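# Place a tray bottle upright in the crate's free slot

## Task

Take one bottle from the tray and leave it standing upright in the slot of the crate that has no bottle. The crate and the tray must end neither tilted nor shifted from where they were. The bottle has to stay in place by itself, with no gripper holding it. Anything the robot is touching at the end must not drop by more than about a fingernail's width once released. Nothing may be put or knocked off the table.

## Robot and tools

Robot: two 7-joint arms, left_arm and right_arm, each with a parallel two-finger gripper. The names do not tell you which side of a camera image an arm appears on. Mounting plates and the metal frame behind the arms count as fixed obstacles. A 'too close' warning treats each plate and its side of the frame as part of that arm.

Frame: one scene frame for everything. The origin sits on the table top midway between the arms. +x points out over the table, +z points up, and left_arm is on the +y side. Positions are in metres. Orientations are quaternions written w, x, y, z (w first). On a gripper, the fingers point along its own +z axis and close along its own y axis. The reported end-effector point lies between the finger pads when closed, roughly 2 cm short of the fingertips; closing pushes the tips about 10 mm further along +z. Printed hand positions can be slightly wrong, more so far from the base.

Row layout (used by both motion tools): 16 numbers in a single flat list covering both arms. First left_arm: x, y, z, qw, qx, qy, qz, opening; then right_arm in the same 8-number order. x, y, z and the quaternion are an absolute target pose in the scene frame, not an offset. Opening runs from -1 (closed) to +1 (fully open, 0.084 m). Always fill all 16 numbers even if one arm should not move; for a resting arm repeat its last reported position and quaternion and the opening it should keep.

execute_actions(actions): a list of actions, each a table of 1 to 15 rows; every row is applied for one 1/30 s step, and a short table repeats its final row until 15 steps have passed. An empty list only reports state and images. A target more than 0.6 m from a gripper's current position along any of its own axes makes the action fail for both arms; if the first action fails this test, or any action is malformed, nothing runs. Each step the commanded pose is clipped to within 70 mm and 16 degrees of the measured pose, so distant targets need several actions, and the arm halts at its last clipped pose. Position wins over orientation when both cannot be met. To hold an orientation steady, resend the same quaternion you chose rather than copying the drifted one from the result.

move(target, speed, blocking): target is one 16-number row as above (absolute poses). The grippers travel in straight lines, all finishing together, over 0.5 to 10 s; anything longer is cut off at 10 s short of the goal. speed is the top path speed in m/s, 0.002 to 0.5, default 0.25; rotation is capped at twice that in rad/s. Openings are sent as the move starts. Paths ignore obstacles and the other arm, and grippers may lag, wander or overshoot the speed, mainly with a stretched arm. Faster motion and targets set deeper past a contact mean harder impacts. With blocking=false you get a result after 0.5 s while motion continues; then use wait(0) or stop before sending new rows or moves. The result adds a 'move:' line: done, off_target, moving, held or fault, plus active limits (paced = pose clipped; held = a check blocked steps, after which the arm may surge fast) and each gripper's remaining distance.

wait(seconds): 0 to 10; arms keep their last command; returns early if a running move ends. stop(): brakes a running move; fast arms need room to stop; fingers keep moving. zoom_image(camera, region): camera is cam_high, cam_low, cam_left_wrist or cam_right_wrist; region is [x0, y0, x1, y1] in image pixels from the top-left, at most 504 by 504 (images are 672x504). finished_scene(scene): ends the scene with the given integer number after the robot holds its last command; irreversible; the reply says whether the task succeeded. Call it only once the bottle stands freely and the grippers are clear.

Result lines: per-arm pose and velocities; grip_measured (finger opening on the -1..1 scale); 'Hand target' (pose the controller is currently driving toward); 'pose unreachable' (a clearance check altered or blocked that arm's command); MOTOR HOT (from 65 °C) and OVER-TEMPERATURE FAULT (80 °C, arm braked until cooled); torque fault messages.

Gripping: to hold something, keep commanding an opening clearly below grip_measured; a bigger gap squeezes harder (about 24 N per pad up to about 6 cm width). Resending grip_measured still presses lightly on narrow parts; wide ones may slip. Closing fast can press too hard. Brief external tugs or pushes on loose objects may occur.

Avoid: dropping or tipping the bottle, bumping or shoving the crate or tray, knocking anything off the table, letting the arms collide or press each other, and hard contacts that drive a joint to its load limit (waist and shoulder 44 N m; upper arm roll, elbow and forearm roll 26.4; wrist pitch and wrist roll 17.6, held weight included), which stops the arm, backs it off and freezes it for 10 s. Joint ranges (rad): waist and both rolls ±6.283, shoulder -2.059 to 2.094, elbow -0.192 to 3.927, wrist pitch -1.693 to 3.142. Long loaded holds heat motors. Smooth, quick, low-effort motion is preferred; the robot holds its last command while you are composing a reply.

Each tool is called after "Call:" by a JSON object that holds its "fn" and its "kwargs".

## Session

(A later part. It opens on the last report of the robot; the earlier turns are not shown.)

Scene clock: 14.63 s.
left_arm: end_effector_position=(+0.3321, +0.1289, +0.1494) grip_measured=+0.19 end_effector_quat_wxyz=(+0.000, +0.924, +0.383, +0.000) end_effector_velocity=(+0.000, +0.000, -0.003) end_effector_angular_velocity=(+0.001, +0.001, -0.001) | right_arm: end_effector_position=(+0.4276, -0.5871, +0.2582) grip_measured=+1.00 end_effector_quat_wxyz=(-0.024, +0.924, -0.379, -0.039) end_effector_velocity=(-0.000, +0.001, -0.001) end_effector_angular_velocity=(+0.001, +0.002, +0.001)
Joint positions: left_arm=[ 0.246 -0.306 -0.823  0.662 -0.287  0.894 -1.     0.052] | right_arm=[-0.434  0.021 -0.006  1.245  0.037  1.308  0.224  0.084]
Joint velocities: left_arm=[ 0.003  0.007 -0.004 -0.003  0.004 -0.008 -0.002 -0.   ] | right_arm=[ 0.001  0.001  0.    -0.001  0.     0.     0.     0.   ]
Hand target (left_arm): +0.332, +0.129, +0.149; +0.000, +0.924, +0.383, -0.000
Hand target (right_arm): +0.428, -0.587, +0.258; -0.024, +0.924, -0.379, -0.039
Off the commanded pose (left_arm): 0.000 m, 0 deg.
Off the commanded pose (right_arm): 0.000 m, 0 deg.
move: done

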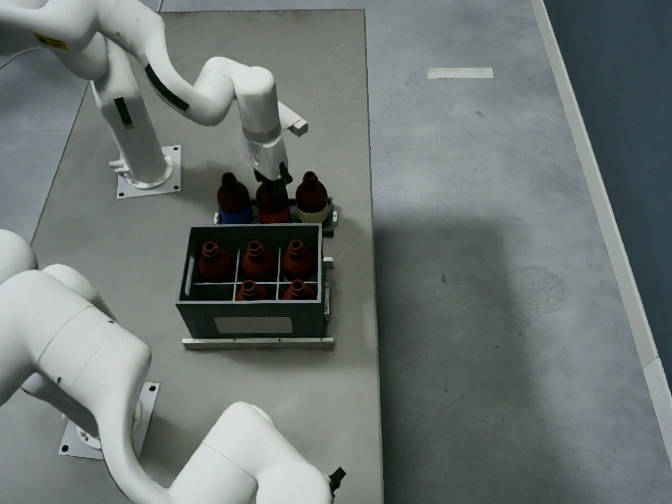

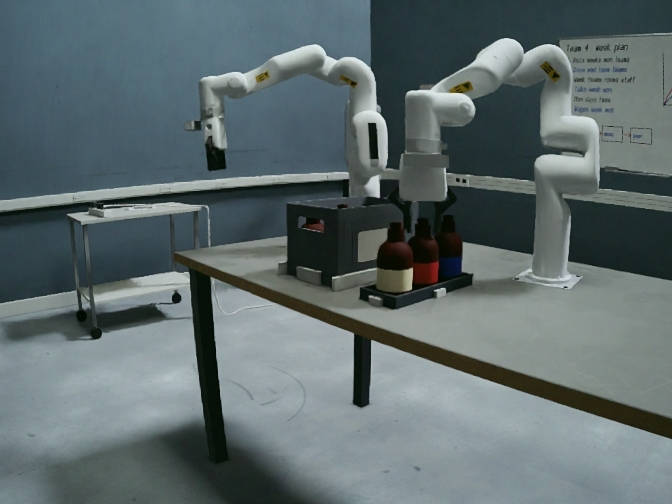

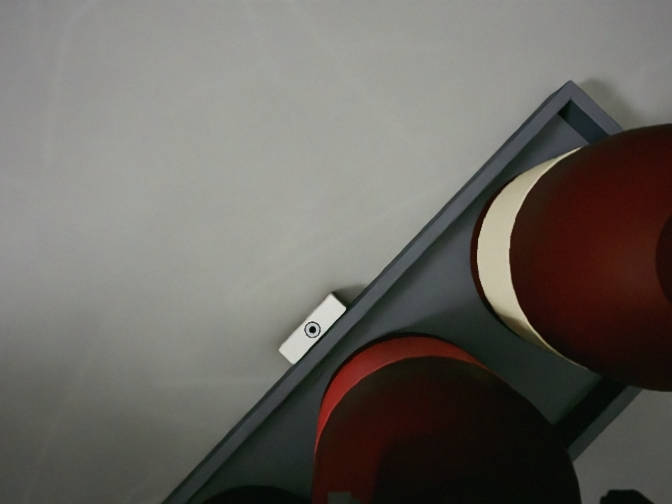

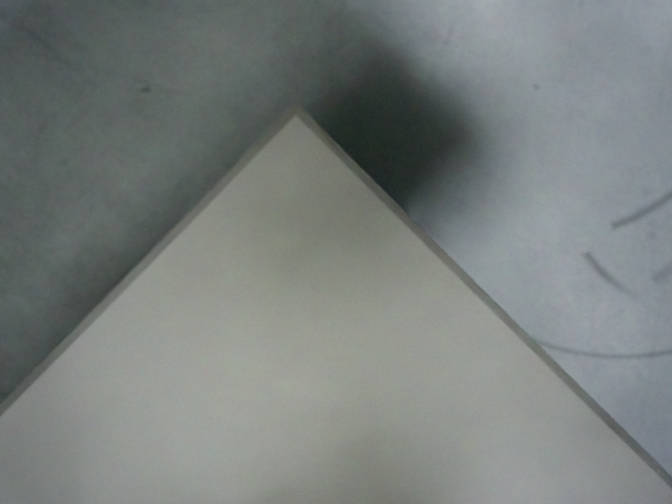

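Call:
{"fn": "move", "kwargs": {"target": [0.331,0.13,0.147,0,0.924,0.383,0,-0.8,0.4276,-0.5871,0.2582,-0.024,0.924,-0.379,-0.039,1]}}

Call:
{"fn": "move", "kwargs": {"target": [0.331,0.13,0.36,0,0.924,0.383,0,-0.8,0.4276,-0.5871,0.2582,-0.024,0.924,-0.379,-0.039,1]}}

Call:
{"fn": "move", "kwargs": {"target": [0.231,-0.148,0.36,0,0.924,0.383,0,-0.8,0.4276,-0.5871,0.2582,-0.024,0.924,-0.379,-0.039,1]}}

Scene clock: 16.30 s.
left_arm: end_effector_position=(+0.3320, +0.1297, +0.1482) grip_measured=-0.24 end_effector_quat_wxyz=(+0.001, +0.924, +0.383, +0.001) end_effector_velocity=(-0.000, +0.000, -0.001) end_effector_angular_velocity=(-0.001, +0.001, +0.002) | right_arm: end_effector_position=(+0.4276, -0.5871, +0.2582) grip_measured=+1.00 end_effector_quat_wxyz=(-0.024, +0.924, -0.379, -0.039) end_effector_velocity=(-0.000, -0.000, +0.000) end_effector_angular_velocity=(-0.001, -0.001, -0.000)
Joint positions: left_arm=[ 0.245 -0.307 -0.822  0.657 -0.289  0.888 -0.999  0.033] | right_arm=[-0.434  0.021 -0.006  1.245  0.037  1.308  0.224  0.084]
Joint velocities: left_arm=[-0.001  0.001  0.    -0.003 -0.001 -0.003 -0.001  0.   ] | right_arm=[-0.001 -0.001  0.    -0.    -0.    -0.001 -0.    -0.   ]
Hand target (left_arm): +0.331, +0.130, +0.147; -0.000, +0.924, +0.383, -0.000
Hand target (right_arm): +0.428, -0.587, +0.258; -0.024, +0.924, -0.379, -0.039
Off the commanded pose (left_arm): 0.002 m, 0 deg.
Off the commanded pose (right_arm): 0.000 m, 0 deg.
move: done

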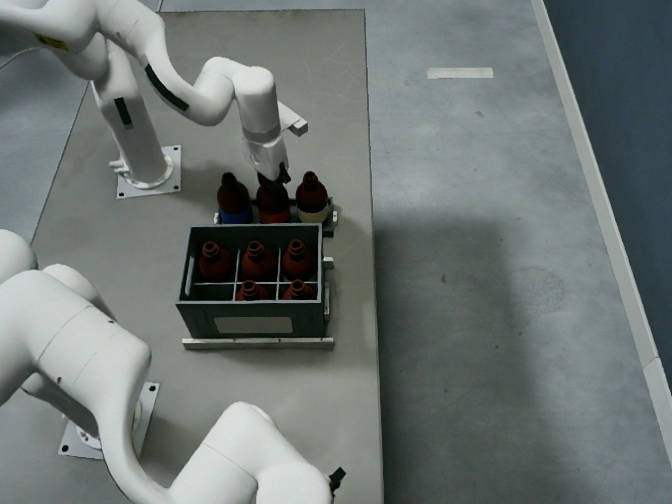

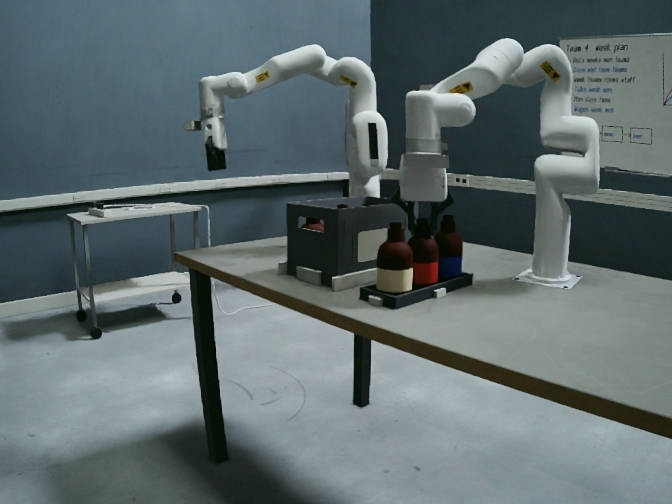

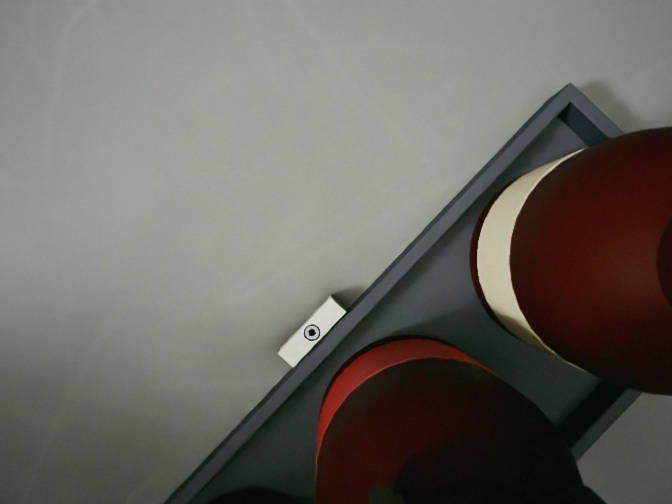

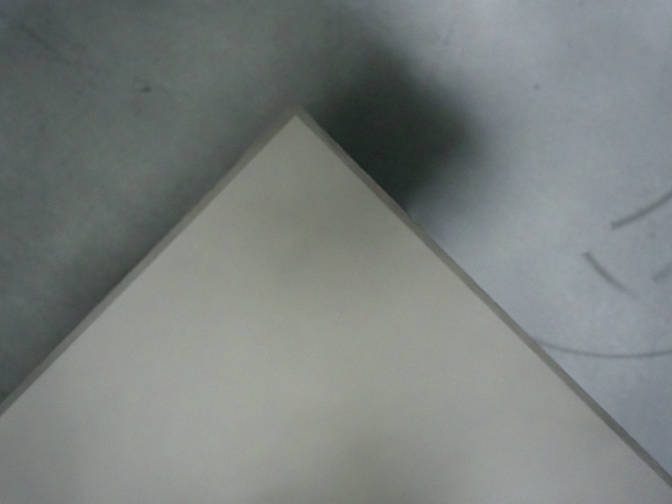

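Scene clock: 17.77 s.
left_arm: end_effector_position=(+0.3309, +0.1301, +0.3596) grip_measured=-0.25 end_effector_quat_wxyz=(-0.000, +0.924, +0.383, -0.000) end_effector_velocity=(+0.001, +0.000, +0.003) end_effector_angular_velocity=(-0.001, -0.003, +0.001) | right_arm: end_effector_position=(+0.4276, -0.5871, +0.2582) grip_measured=+1.00 end_effector_quat_wxyz=(-0.024, +0.924, -0.379, -0.039) end_effector_velocity=(+0.001, +0.001, -0.000) end_effector_angular_velocity=(-0.000, +0.001, +0.004)
Joint positions: left_arm=[ 0.239 -0.448 -0.639  1.163 -0.261  1.533 -0.971  0.033] | right_arm=[-0.434  0.021 -0.006  1.245  0.037  1.308  0.224  0.084]
Joint velocities: left_arm=[ 0.001  0.001  0.002  0.009  0.001  0.006 -0.     0.   ] | right_arm=[ 0.003 -0.     0.001 -0.001 -0.    -0.    -0.    -0.   ]
Hand target (left_arm): +0.331, +0.130, +0.360; -0.000, +0.924, +0.383, +0.000
Hand target (right_arm): +0.428, -0.587, +0.258; -0.024, +0.924, -0.379, -0.039
Off the commanded pose (left_arm): 0.000 m, 0 deg.
Off the commanded pose (right_arm): 0.000 m, 0 deg.
move: done

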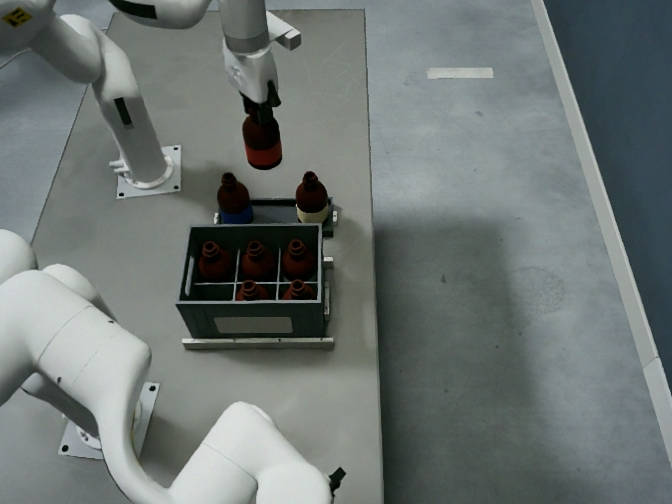

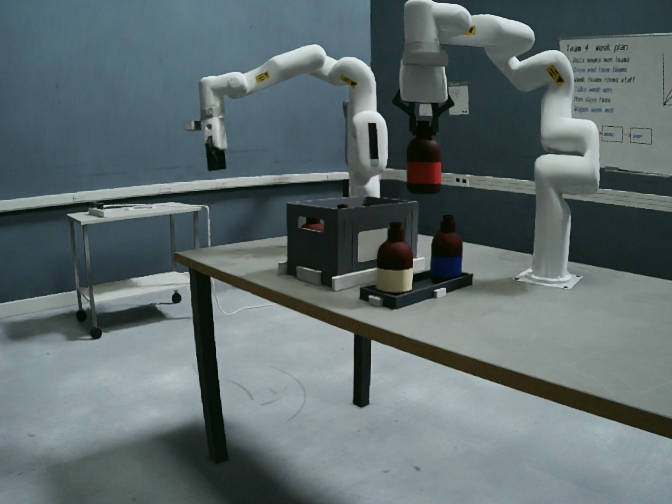

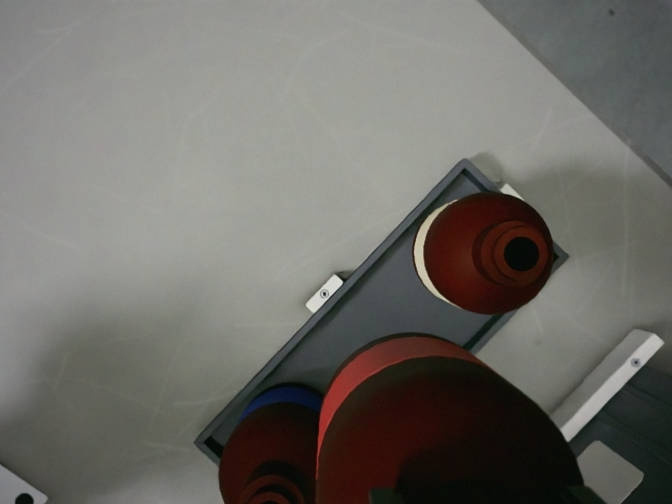

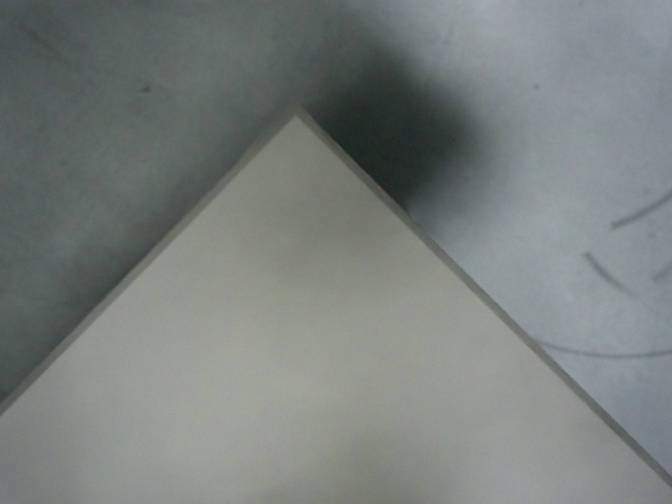

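Scene clock: 19.73 s.
left_arm: end_effector_position=(+0.2314, -0.1478, +0.3595) grip_measured=-0.25 end_effector_quat_wxyz=(+0.042, +0.923, +0.383, +0.006) end_effector_velocity=(+0.002, -0.002, -0.006) end_effector_angular_velocity=(+0.057, +0.016, +0.007) | right_arm: end_effector_position=(+0.4276, -0.5871, +0.2582) grip_measured=+1.00 end_effector_quat_wxyz=(-0.024, +0.924, -0.379, -0.039) end_effector_velocity=(-0.000, -0.001, +0.000) end_effector_angular_velocity=(-0.001, -0.001, -0.002)
Joint positions: left_arm=[ 0.461 -0.075 -1.635  1.481 -0.077  1.393 -1.798  0.033] | right_arm=[-0.434  0.021 -0.006  1.245  0.037  1.308  0.224  0.084]
Joint velocities: left_arm=[ 0.524 -0.325 -0.306  0.074 -0.327  0.089  0.238  0.   ] | right_arm=[-0.002 -0.001 -0.     0.    -0.    -0.    -0.     0.   ]
Hand target (left_arm): +0.232, -0.148, +0.358; +0.036, +0.923, +0.383, +0.006
Hand target (right_arm): +0.428, -0.587, +0.258; -0.024, +0.924, -0.379, -0.039
Off the commanded pose (left_arm): 0.001 m, 5 deg.
Off the commanded pose (right_arm): 0.000 m, 0 deg.
move: off_target (left_arm)

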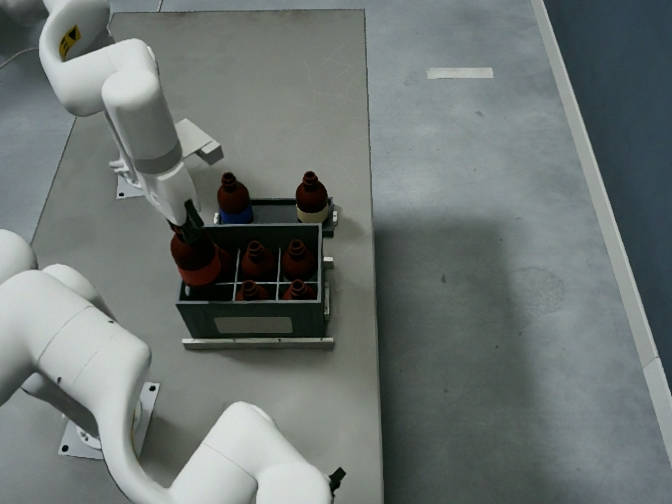

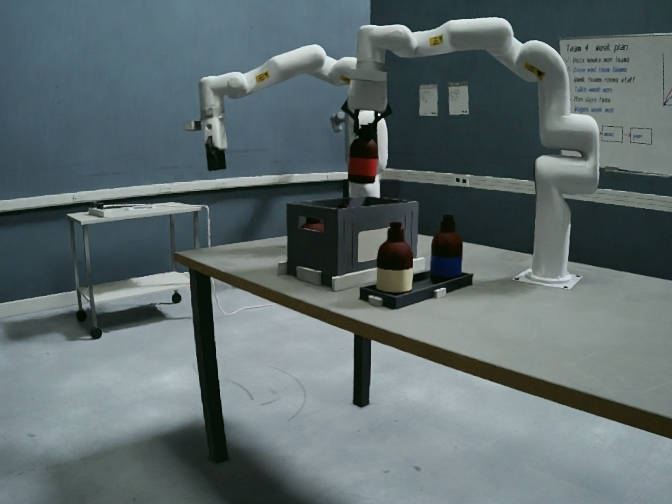

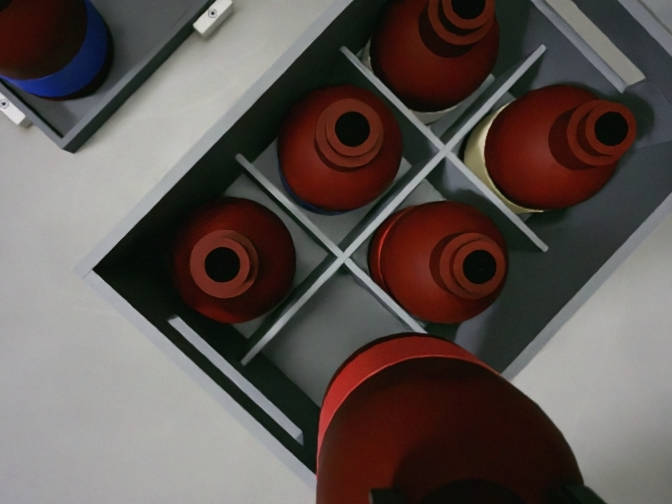

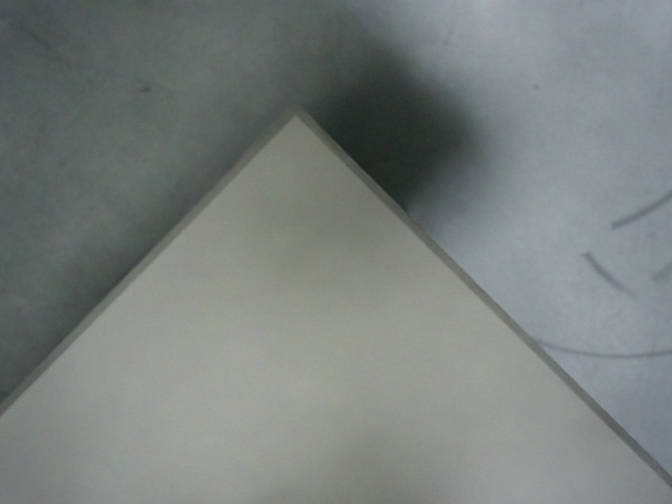

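Passing a singularity; settle.

Call:
{"fn": "move", "kwargs": {"target": [0.233,-0.146,0.345,0,0.924,0.383,0,-0.8,0.4276,-0.5871,0.2582,-0.024,0.924,-0.379,-0.039,1], "speed": 0.05}}

Scene clock: 21.33 s.
left_arm: end_effector_position=(+0.2330, -0.1460, +0.3451) grip_measured=-0.25 end_effector_quat_wxyz=(+0.001, +0.924, +0.383, +0.000) end_effector_velocity=(+0.001, +0.000, -0.000) end_effector_angular_velocity=(+0.009, +0.009, +0.002) | right_arm: end_effector_position=(+0.4276, -0.5871, +0.2582) grip_measured=+1.00 end_effector_quat_wxyz=(-0.024, +0.924, -0.379, -0.039) end_effector_velocity=(+0.000, -0.000, +0.001) end_effector_angular_velocity=(-0.001, -0.002, -0.001)
Joint positions: left_arm=[ 0.735 -0.249 -1.787  1.545 -0.244  1.491 -1.669  0.033] | right_arm=[-0.434  0.021 -0.006  1.245  0.037  1.308  0.224  0.084]
Joint velocities: left_arm=[ 0.036 -0.02  -0.018  0.018 -0.019  0.022  0.013 -0.   ] | right_arm=[-0.    -0.001 -0.     0.001  0.     0.     0.     0.   ]
Hand target (left_arm): +0.233, -0.146, +0.345; -0.000, +0.924, +0.383, -0.000
Hand target (right_arm): +0.428, -0.587, +0.258; -0.024, +0.924, -0.379, -0.039
Off the commanded pose (left_arm): 0.000 m, 0 deg.
Off the commanded pose (right_arm): 0.000 m, 0 deg.
move: done

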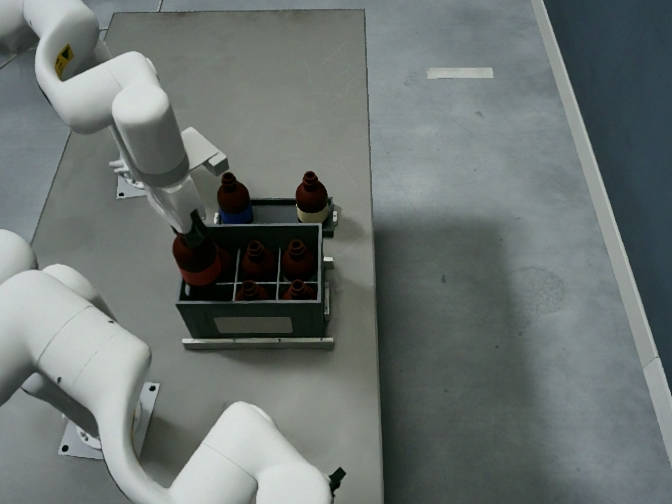

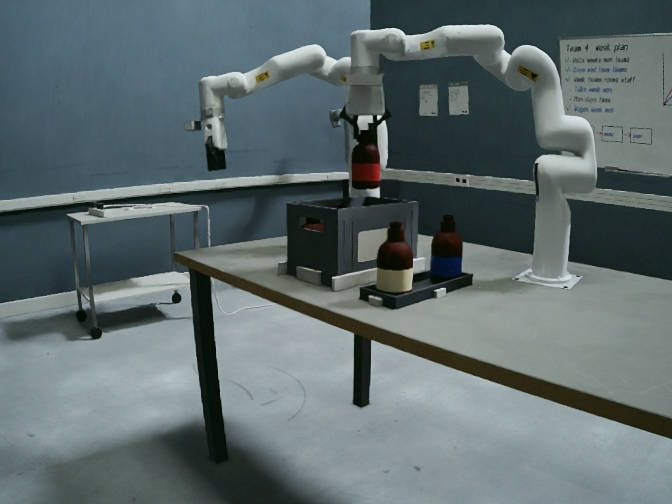

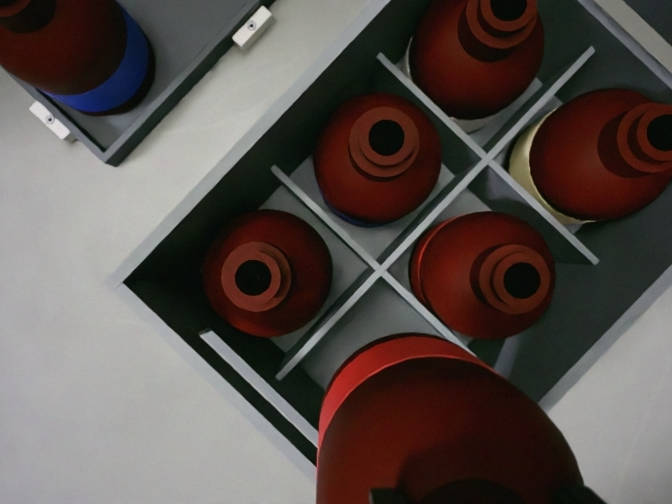

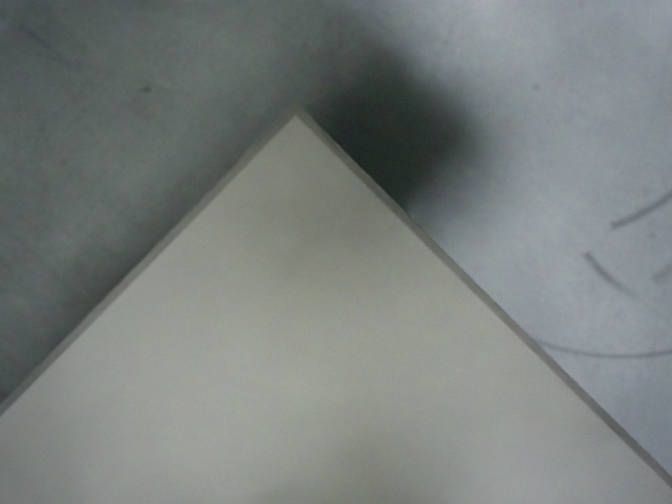

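Call:
{"fn": "move", "kwargs": {"target": [0.228,-0.145,0.25,0,0.924,0.383,0,-0.8,0.4276,-0.5871,0.2582,-0.024,0.924,-0.379,-0.039,1], "speed": 0.12}}

Scene clock: 25.63 s.
left_arm: end_effector_position=(+0.2281, -0.1451, +0.2504) grip_measured=-0.25 end_effector_quat_wxyz=(+0.000, +0.924, +0.383, +0.000) end_effector_velocity=(-0.001, -0.000, -0.003) end_effector_angular_velocity=(+0.002, +0.001, -0.002) | right_arm: end_effector_position=(+0.4276, -0.5871, +0.2582) grip_measured=+1.00 end_effector_quat_wxyz=(-0.024, +0.924, -0.379, -0.039) end_effector_velocity=(+0.001, -0.000, +0.001) end_effector_angular_velocity=(-0.001, -0.002, +0.001)
Joint positions: left_arm=[ 0.683 -0.249 -1.8    1.27  -0.258  1.223 -1.664  0.033] | right_arm=[-0.434  0.021 -0.006  1.245  0.037  1.308  0.224  0.084]
Joint velocities: left_arm=[ 0.005 -0.005 -0.006 -0.005 -0.005 -0.005  0.005 -0.   ] | right_arm=[ 0.001  0.     0.     0.002  0.    -0.001  0.     0.   ]
Hand target (left_arm): +0.228, -0.145, +0.250; +0.000, +0.924, +0.383, -0.000
Hand target (right_arm): +0.428, -0.587, +0.258; -0.024, +0.924, -0.379, -0.039
Off the commanded pose (left_arm): 0.000 m, 0 deg.
Off the commanded pose (right_arm): 0.000 m, 0 deg.
move: done

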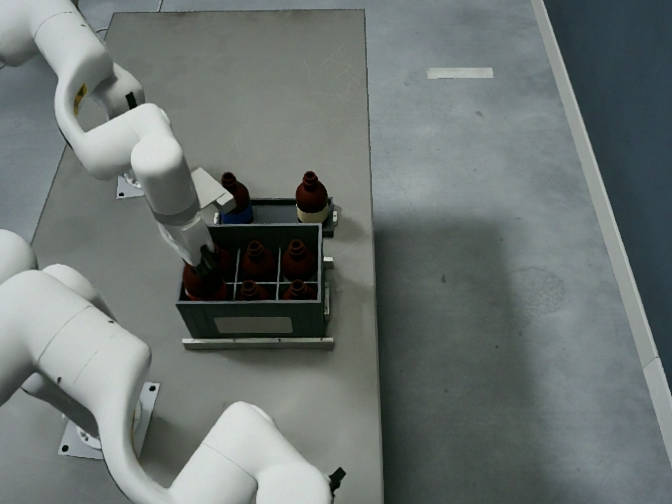

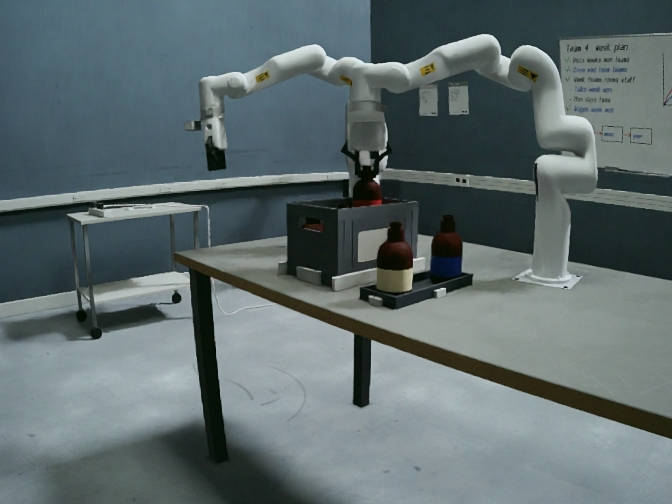

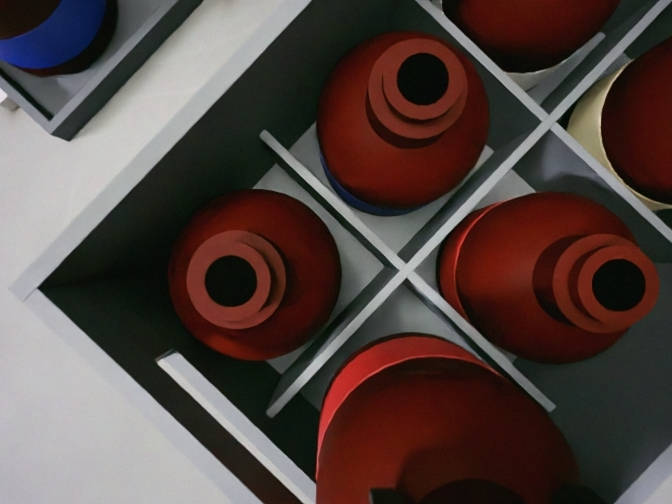

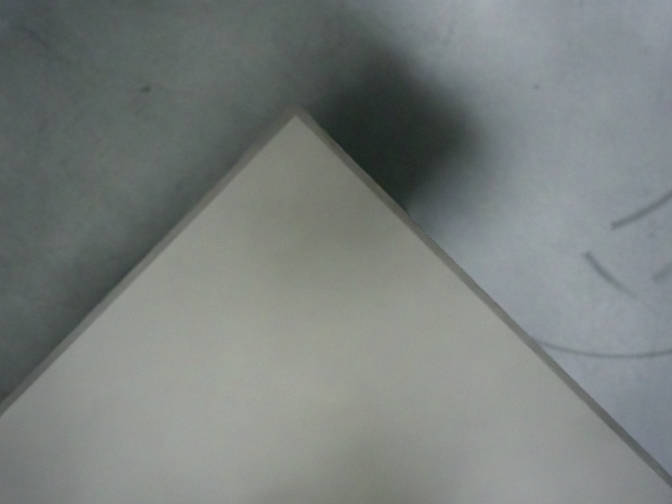

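Call:
{"fn": "move", "kwargs": {"target": [0.228,-0.145,0.162,0,0.924,0.383,0,-0.8,0.4276,-0.5871,0.2582,-0.024,0.924,-0.379,-0.039,1], "speed": 0.1}}

Call:
{"fn": "move", "kwargs": {"target": [0.228,-0.145,0.151,0,0.924,0.383,0,-0.8,0.4276,-0.5871,0.2582,-0.024,0.924,-0.379,-0.039,1], "speed": 0.02}}

Scene clock: 27.70 s.
left_arm: end_effector_position=(+0.2281, -0.1450, +0.1624) grip_measured=-0.25 end_effector_quat_wxyz=(+0.000, +0.924, +0.383, -0.000) end_effector_velocity=(-0.001, -0.000, -0.003) end_effector_angular_velocity=(+0.003, +0.002, -0.001) | right_arm: end_effector_position=(+0.4276, -0.5871, +0.2582) grip_measured=+1.00 end_effector_quat_wxyz=(-0.024, +0.924, -0.379, -0.039) end_effector_velocity=(+0.000, +0.001, -0.000) end_effector_angular_velocity=(+0.000, +0.001, +0.002)
Joint positions: left_arm=[ 0.804 -0.375 -1.933  1.118 -0.414  1.019 -1.557  0.033] | right_arm=[-0.434  0.021 -0.006  1.245  0.037  1.308  0.224  0.084]
Joint velocities: left_arm=[ 0.006 -0.006 -0.008 -0.001 -0.006 -0.002  0.003 -0.   ] | right_arm=[ 0.002  0.    -0.    -0.     0.     0.    -0.     0.   ]
Hand target (left_arm): +0.228, -0.145, +0.162; -0.000, +0.924, +0.383, -0.000
Hand target (right_arm): +0.428, -0.587, +0.258; -0.024, +0.924, -0.379, -0.039
Off the commanded pose (left_arm): 0.000 m, 0 deg.
Off the commanded pose (right_arm): 0.000 m, 0 deg.
move: done

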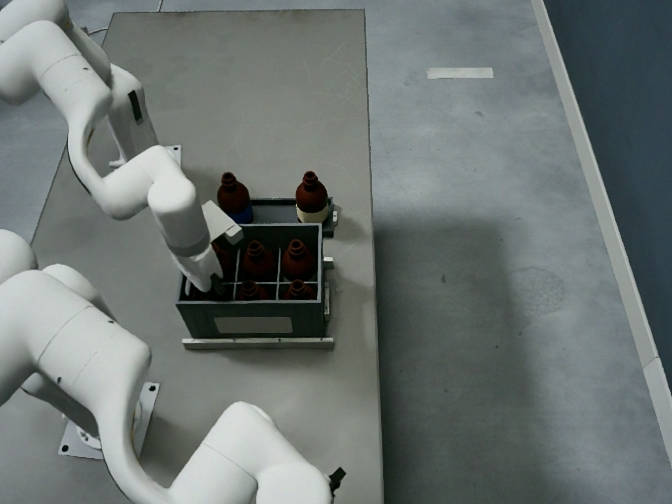

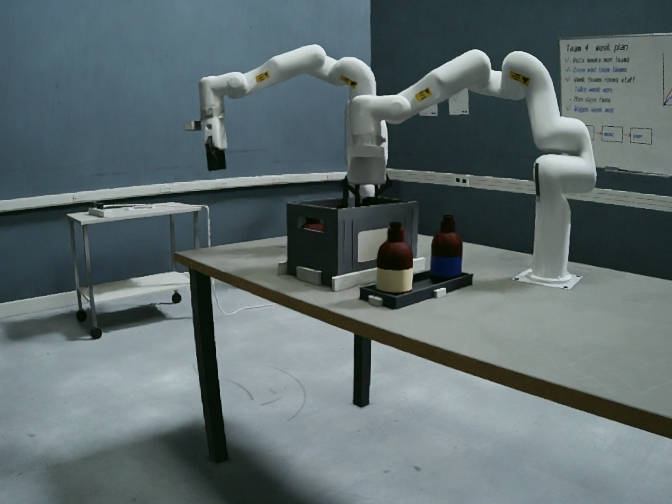

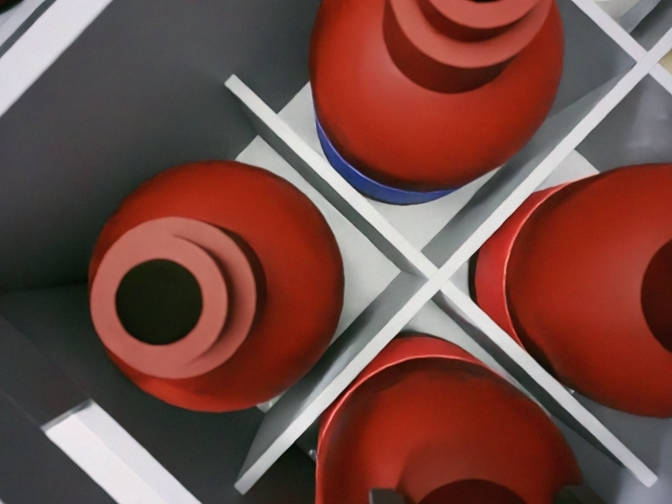

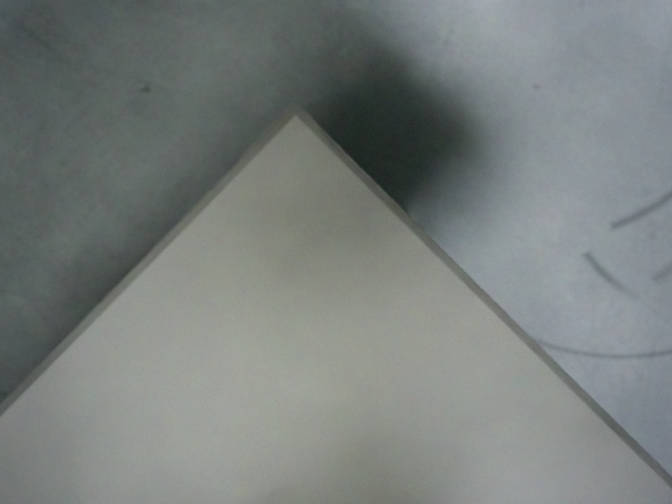

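Scene clock: 28.50 s.
left_arm: end_effector_position=(+0.2284, -0.1455, +0.1522) grip_measured=-0.25 end_effector_quat_wxyz=(+0.001, +0.924, +0.383, -0.000) end_effector_velocity=(-0.001, -0.001, -0.001) end_effector_angular_velocity=(-0.002, +0.004, +0.001) | right_arm: end_effector_position=(+0.4276, -0.5871, +0.2582) grip_measured=+1.00 end_effector_quat_wxyz=(-0.024, +0.924, -0.379, -0.039) end_effector_velocity=(-0.000, -0.001, -0.000) end_effector_angular_velocity=(+0.000, +0.000, -0.002)
Joint positions: left_arm=[ 0.823 -0.393 -1.955  1.107 -0.438  0.996 -1.542  0.033] | right_arm=[-0.434  0.021 -0.006  1.245  0.037  1.308  0.224  0.084]
Joint velocities: left_arm=[ 0.005 -0.002 -0.005 -0.    -0.008 -0.001  0.003  0.   ] | right_arm=[-0.002  0.001 -0.     0.     0.    -0.     0.    -0.   ]
Hand target (left_arm): +0.228, -0.145, +0.151; -0.000, +0.924, +0.383, -0.000
Hand target (right_arm): +0.428, -0.587, +0.258; -0.024, +0.924, -0.379, -0.039
Off the commanded pose (left_arm): 0.001 m, 0 deg.
Off the commanded pose (right_arm): 0.000 m, 0 deg.
move: done

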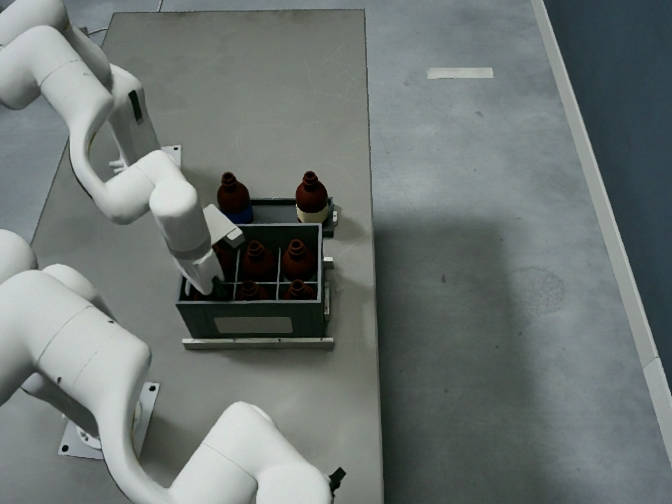

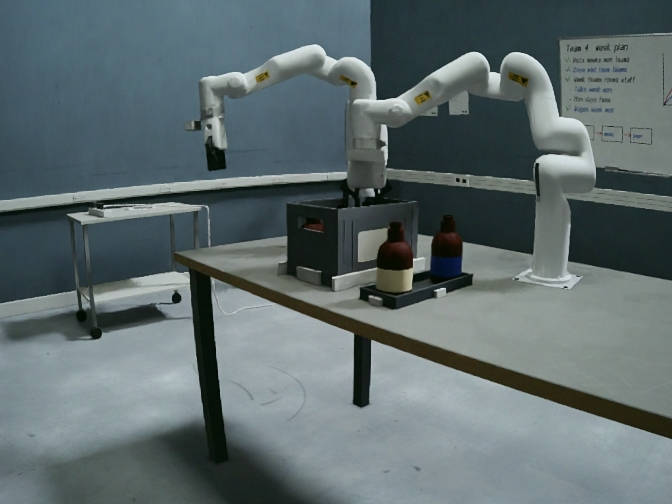

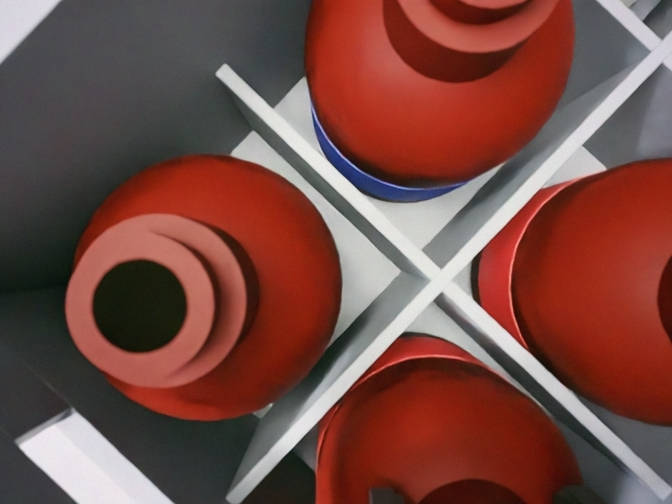

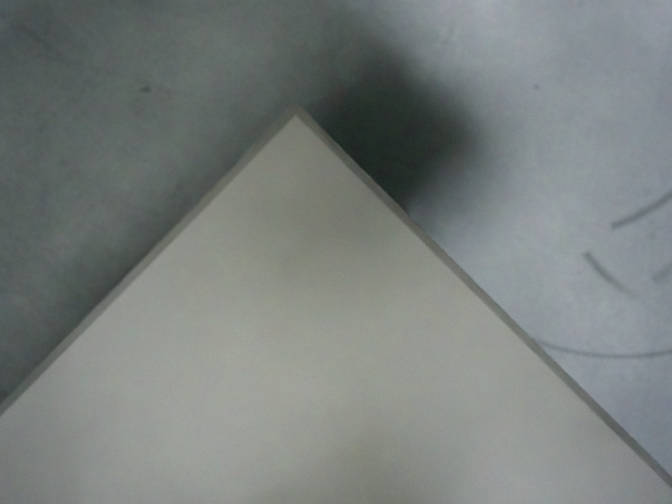

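Call:
{"fn": "move", "kwargs": {"target": [0.228,-0.145,0.151,0,0.924,0.383,0,0,0.4276,-0.5871,0.2582,-0.024,0.924,-0.379,-0.039,1]}}

Call:
{"fn": "move", "kwargs": {"target": [0.228,-0.145,0.26,0,0.924,0.383,0,0,0.4276,-0.5871,0.2582,-0.024,0.924,-0.379,-0.039,1]}}

Scene clock: 29.67 s.
left_arm: end_effector_position=(+0.2280, -0.1450, +0.1510) grip_measured=-0.01 end_effector_quat_wxyz=(-0.000, +0.924, +0.383, +0.000) end_effector_velocity=(-0.000, -0.000, +0.000) end_effector_angular_velocity=(-0.001, +0.001, +0.002) | right_arm: end_effector_position=(+0.4276, -0.5871, +0.2582) grip_measured=+1.00 end_effector_quat_wxyz=(-0.024, +0.924, -0.379, -0.039) end_effector_velocity=(-0.000, +0.000, -0.000) end_effector_angular_velocity=(+0.000, +0.001, +0.000)
Joint positions: left_arm=[ 0.824 -0.395 -1.957  1.105 -0.438  0.996 -1.542  0.044] | right_arm=[-0.434  0.021 -0.006  1.245  0.037  1.308  0.224  0.084]
Joint velocities: left_arm=[ 0.     0.002  0.     0.    -0.    -0.    -0.001  0.   ] | right_arm=[ 0.     0.     0.    -0.    -0.001  0.     0.    -0.   ]
Hand target (left_arm): +0.228, -0.145, +0.151; -0.000, +0.924, +0.383, -0.000
Hand target (right_arm): +0.428, -0.587, +0.258; -0.024, +0.924, -0.379, -0.039
Off the commanded pose (left_arm): 0.000 m, 0 deg.
Off the commanded pose (right_arm): 0.000 m, 0 deg.
move: done

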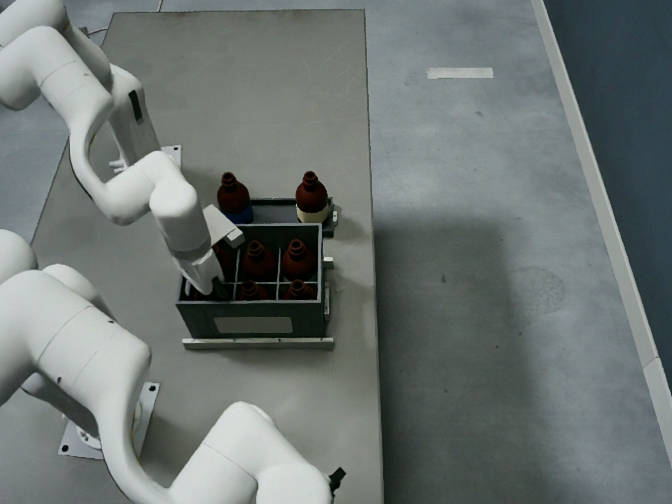

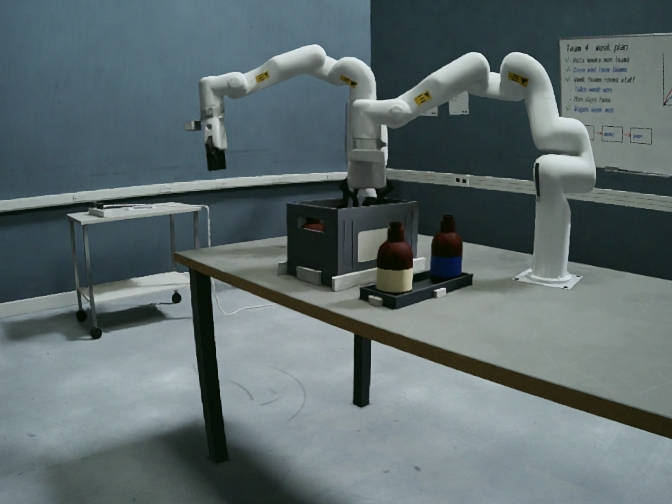

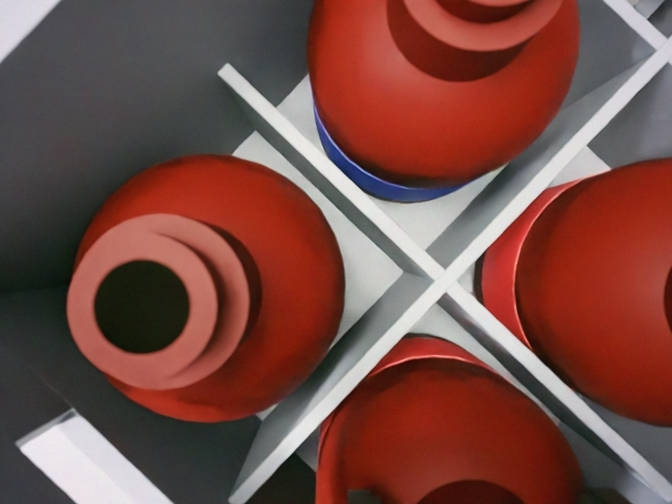

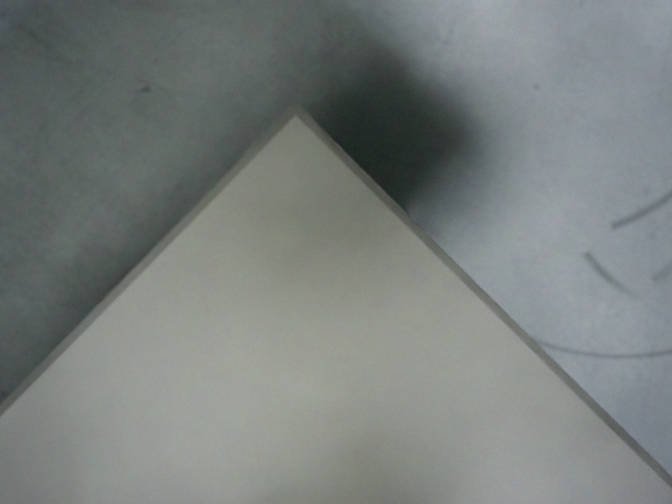

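Scene clock: 30.73 s.
left_arm: end_effector_position=(+0.2280, -0.1449, +0.2596) grip_measured=-0.01 end_effector_quat_wxyz=(-0.000, +0.924, +0.383, +0.000) end_effector_velocity=(+0.001, +0.000, +0.003) end_effector_angular_velocity=(-0.004, -0.002, +0.001) | right_arm: end_effector_position=(+0.4276, -0.5871, +0.2582) grip_measured=+1.00 end_effector_quat_wxyz=(-0.024, +0.924, -0.379, -0.039) end_effector_velocity=(+0.000, +0.000, +0.001) end_effector_angular_velocity=(-0.000, -0.001, -0.000)
Joint positions: left_arm=[ 0.683 -0.232 -1.803  1.291 -0.238  1.246 -1.679  0.044] | right_arm=[-0.434  0.021 -0.006  1.245  0.037  1.308  0.224  0.084]
Joint velocities: left_arm=[-0.009  0.008  0.008  0.003  0.007  0.002 -0.006 -0.   ] | right_arm=[ 0.    -0.001 -0.     0.     0.     0.     0.     0.   ]
Hand target (left_arm): +0.228, -0.145, +0.260; +0.000, +0.924, +0.383, +0.000
Hand target (right_arm): +0.428, -0.587, +0.258; -0.024, +0.924, -0.379, -0.039
Off the commanded pose (left_arm): 0.000 m, 0 deg.
Off the commanded pose (right_arm): 0.000 m, 0 deg.
move: done

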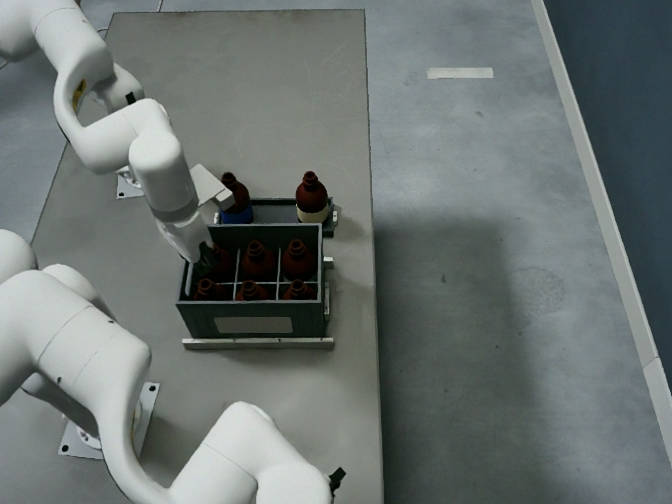

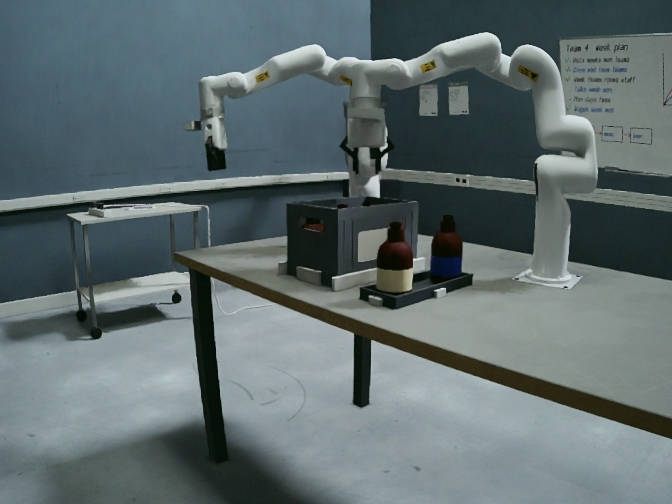

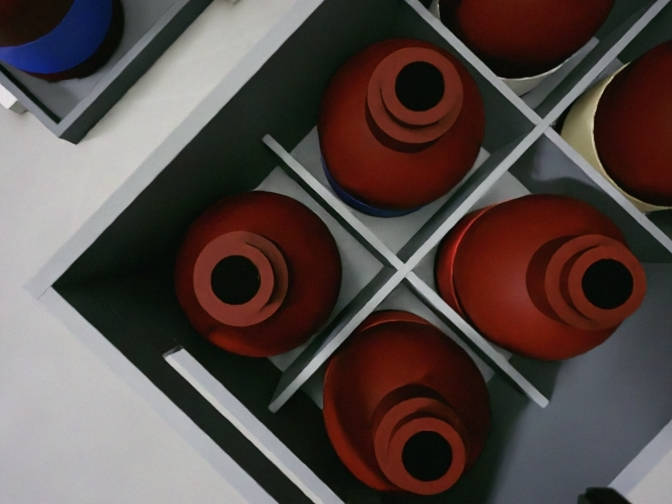

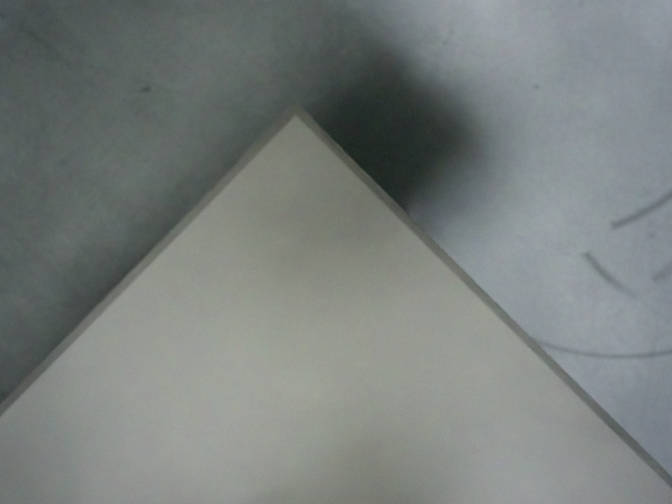

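Call:
{"fn": "finished_scene", "kwargs": {"scene": 1}}

The scene is finished: the task was done.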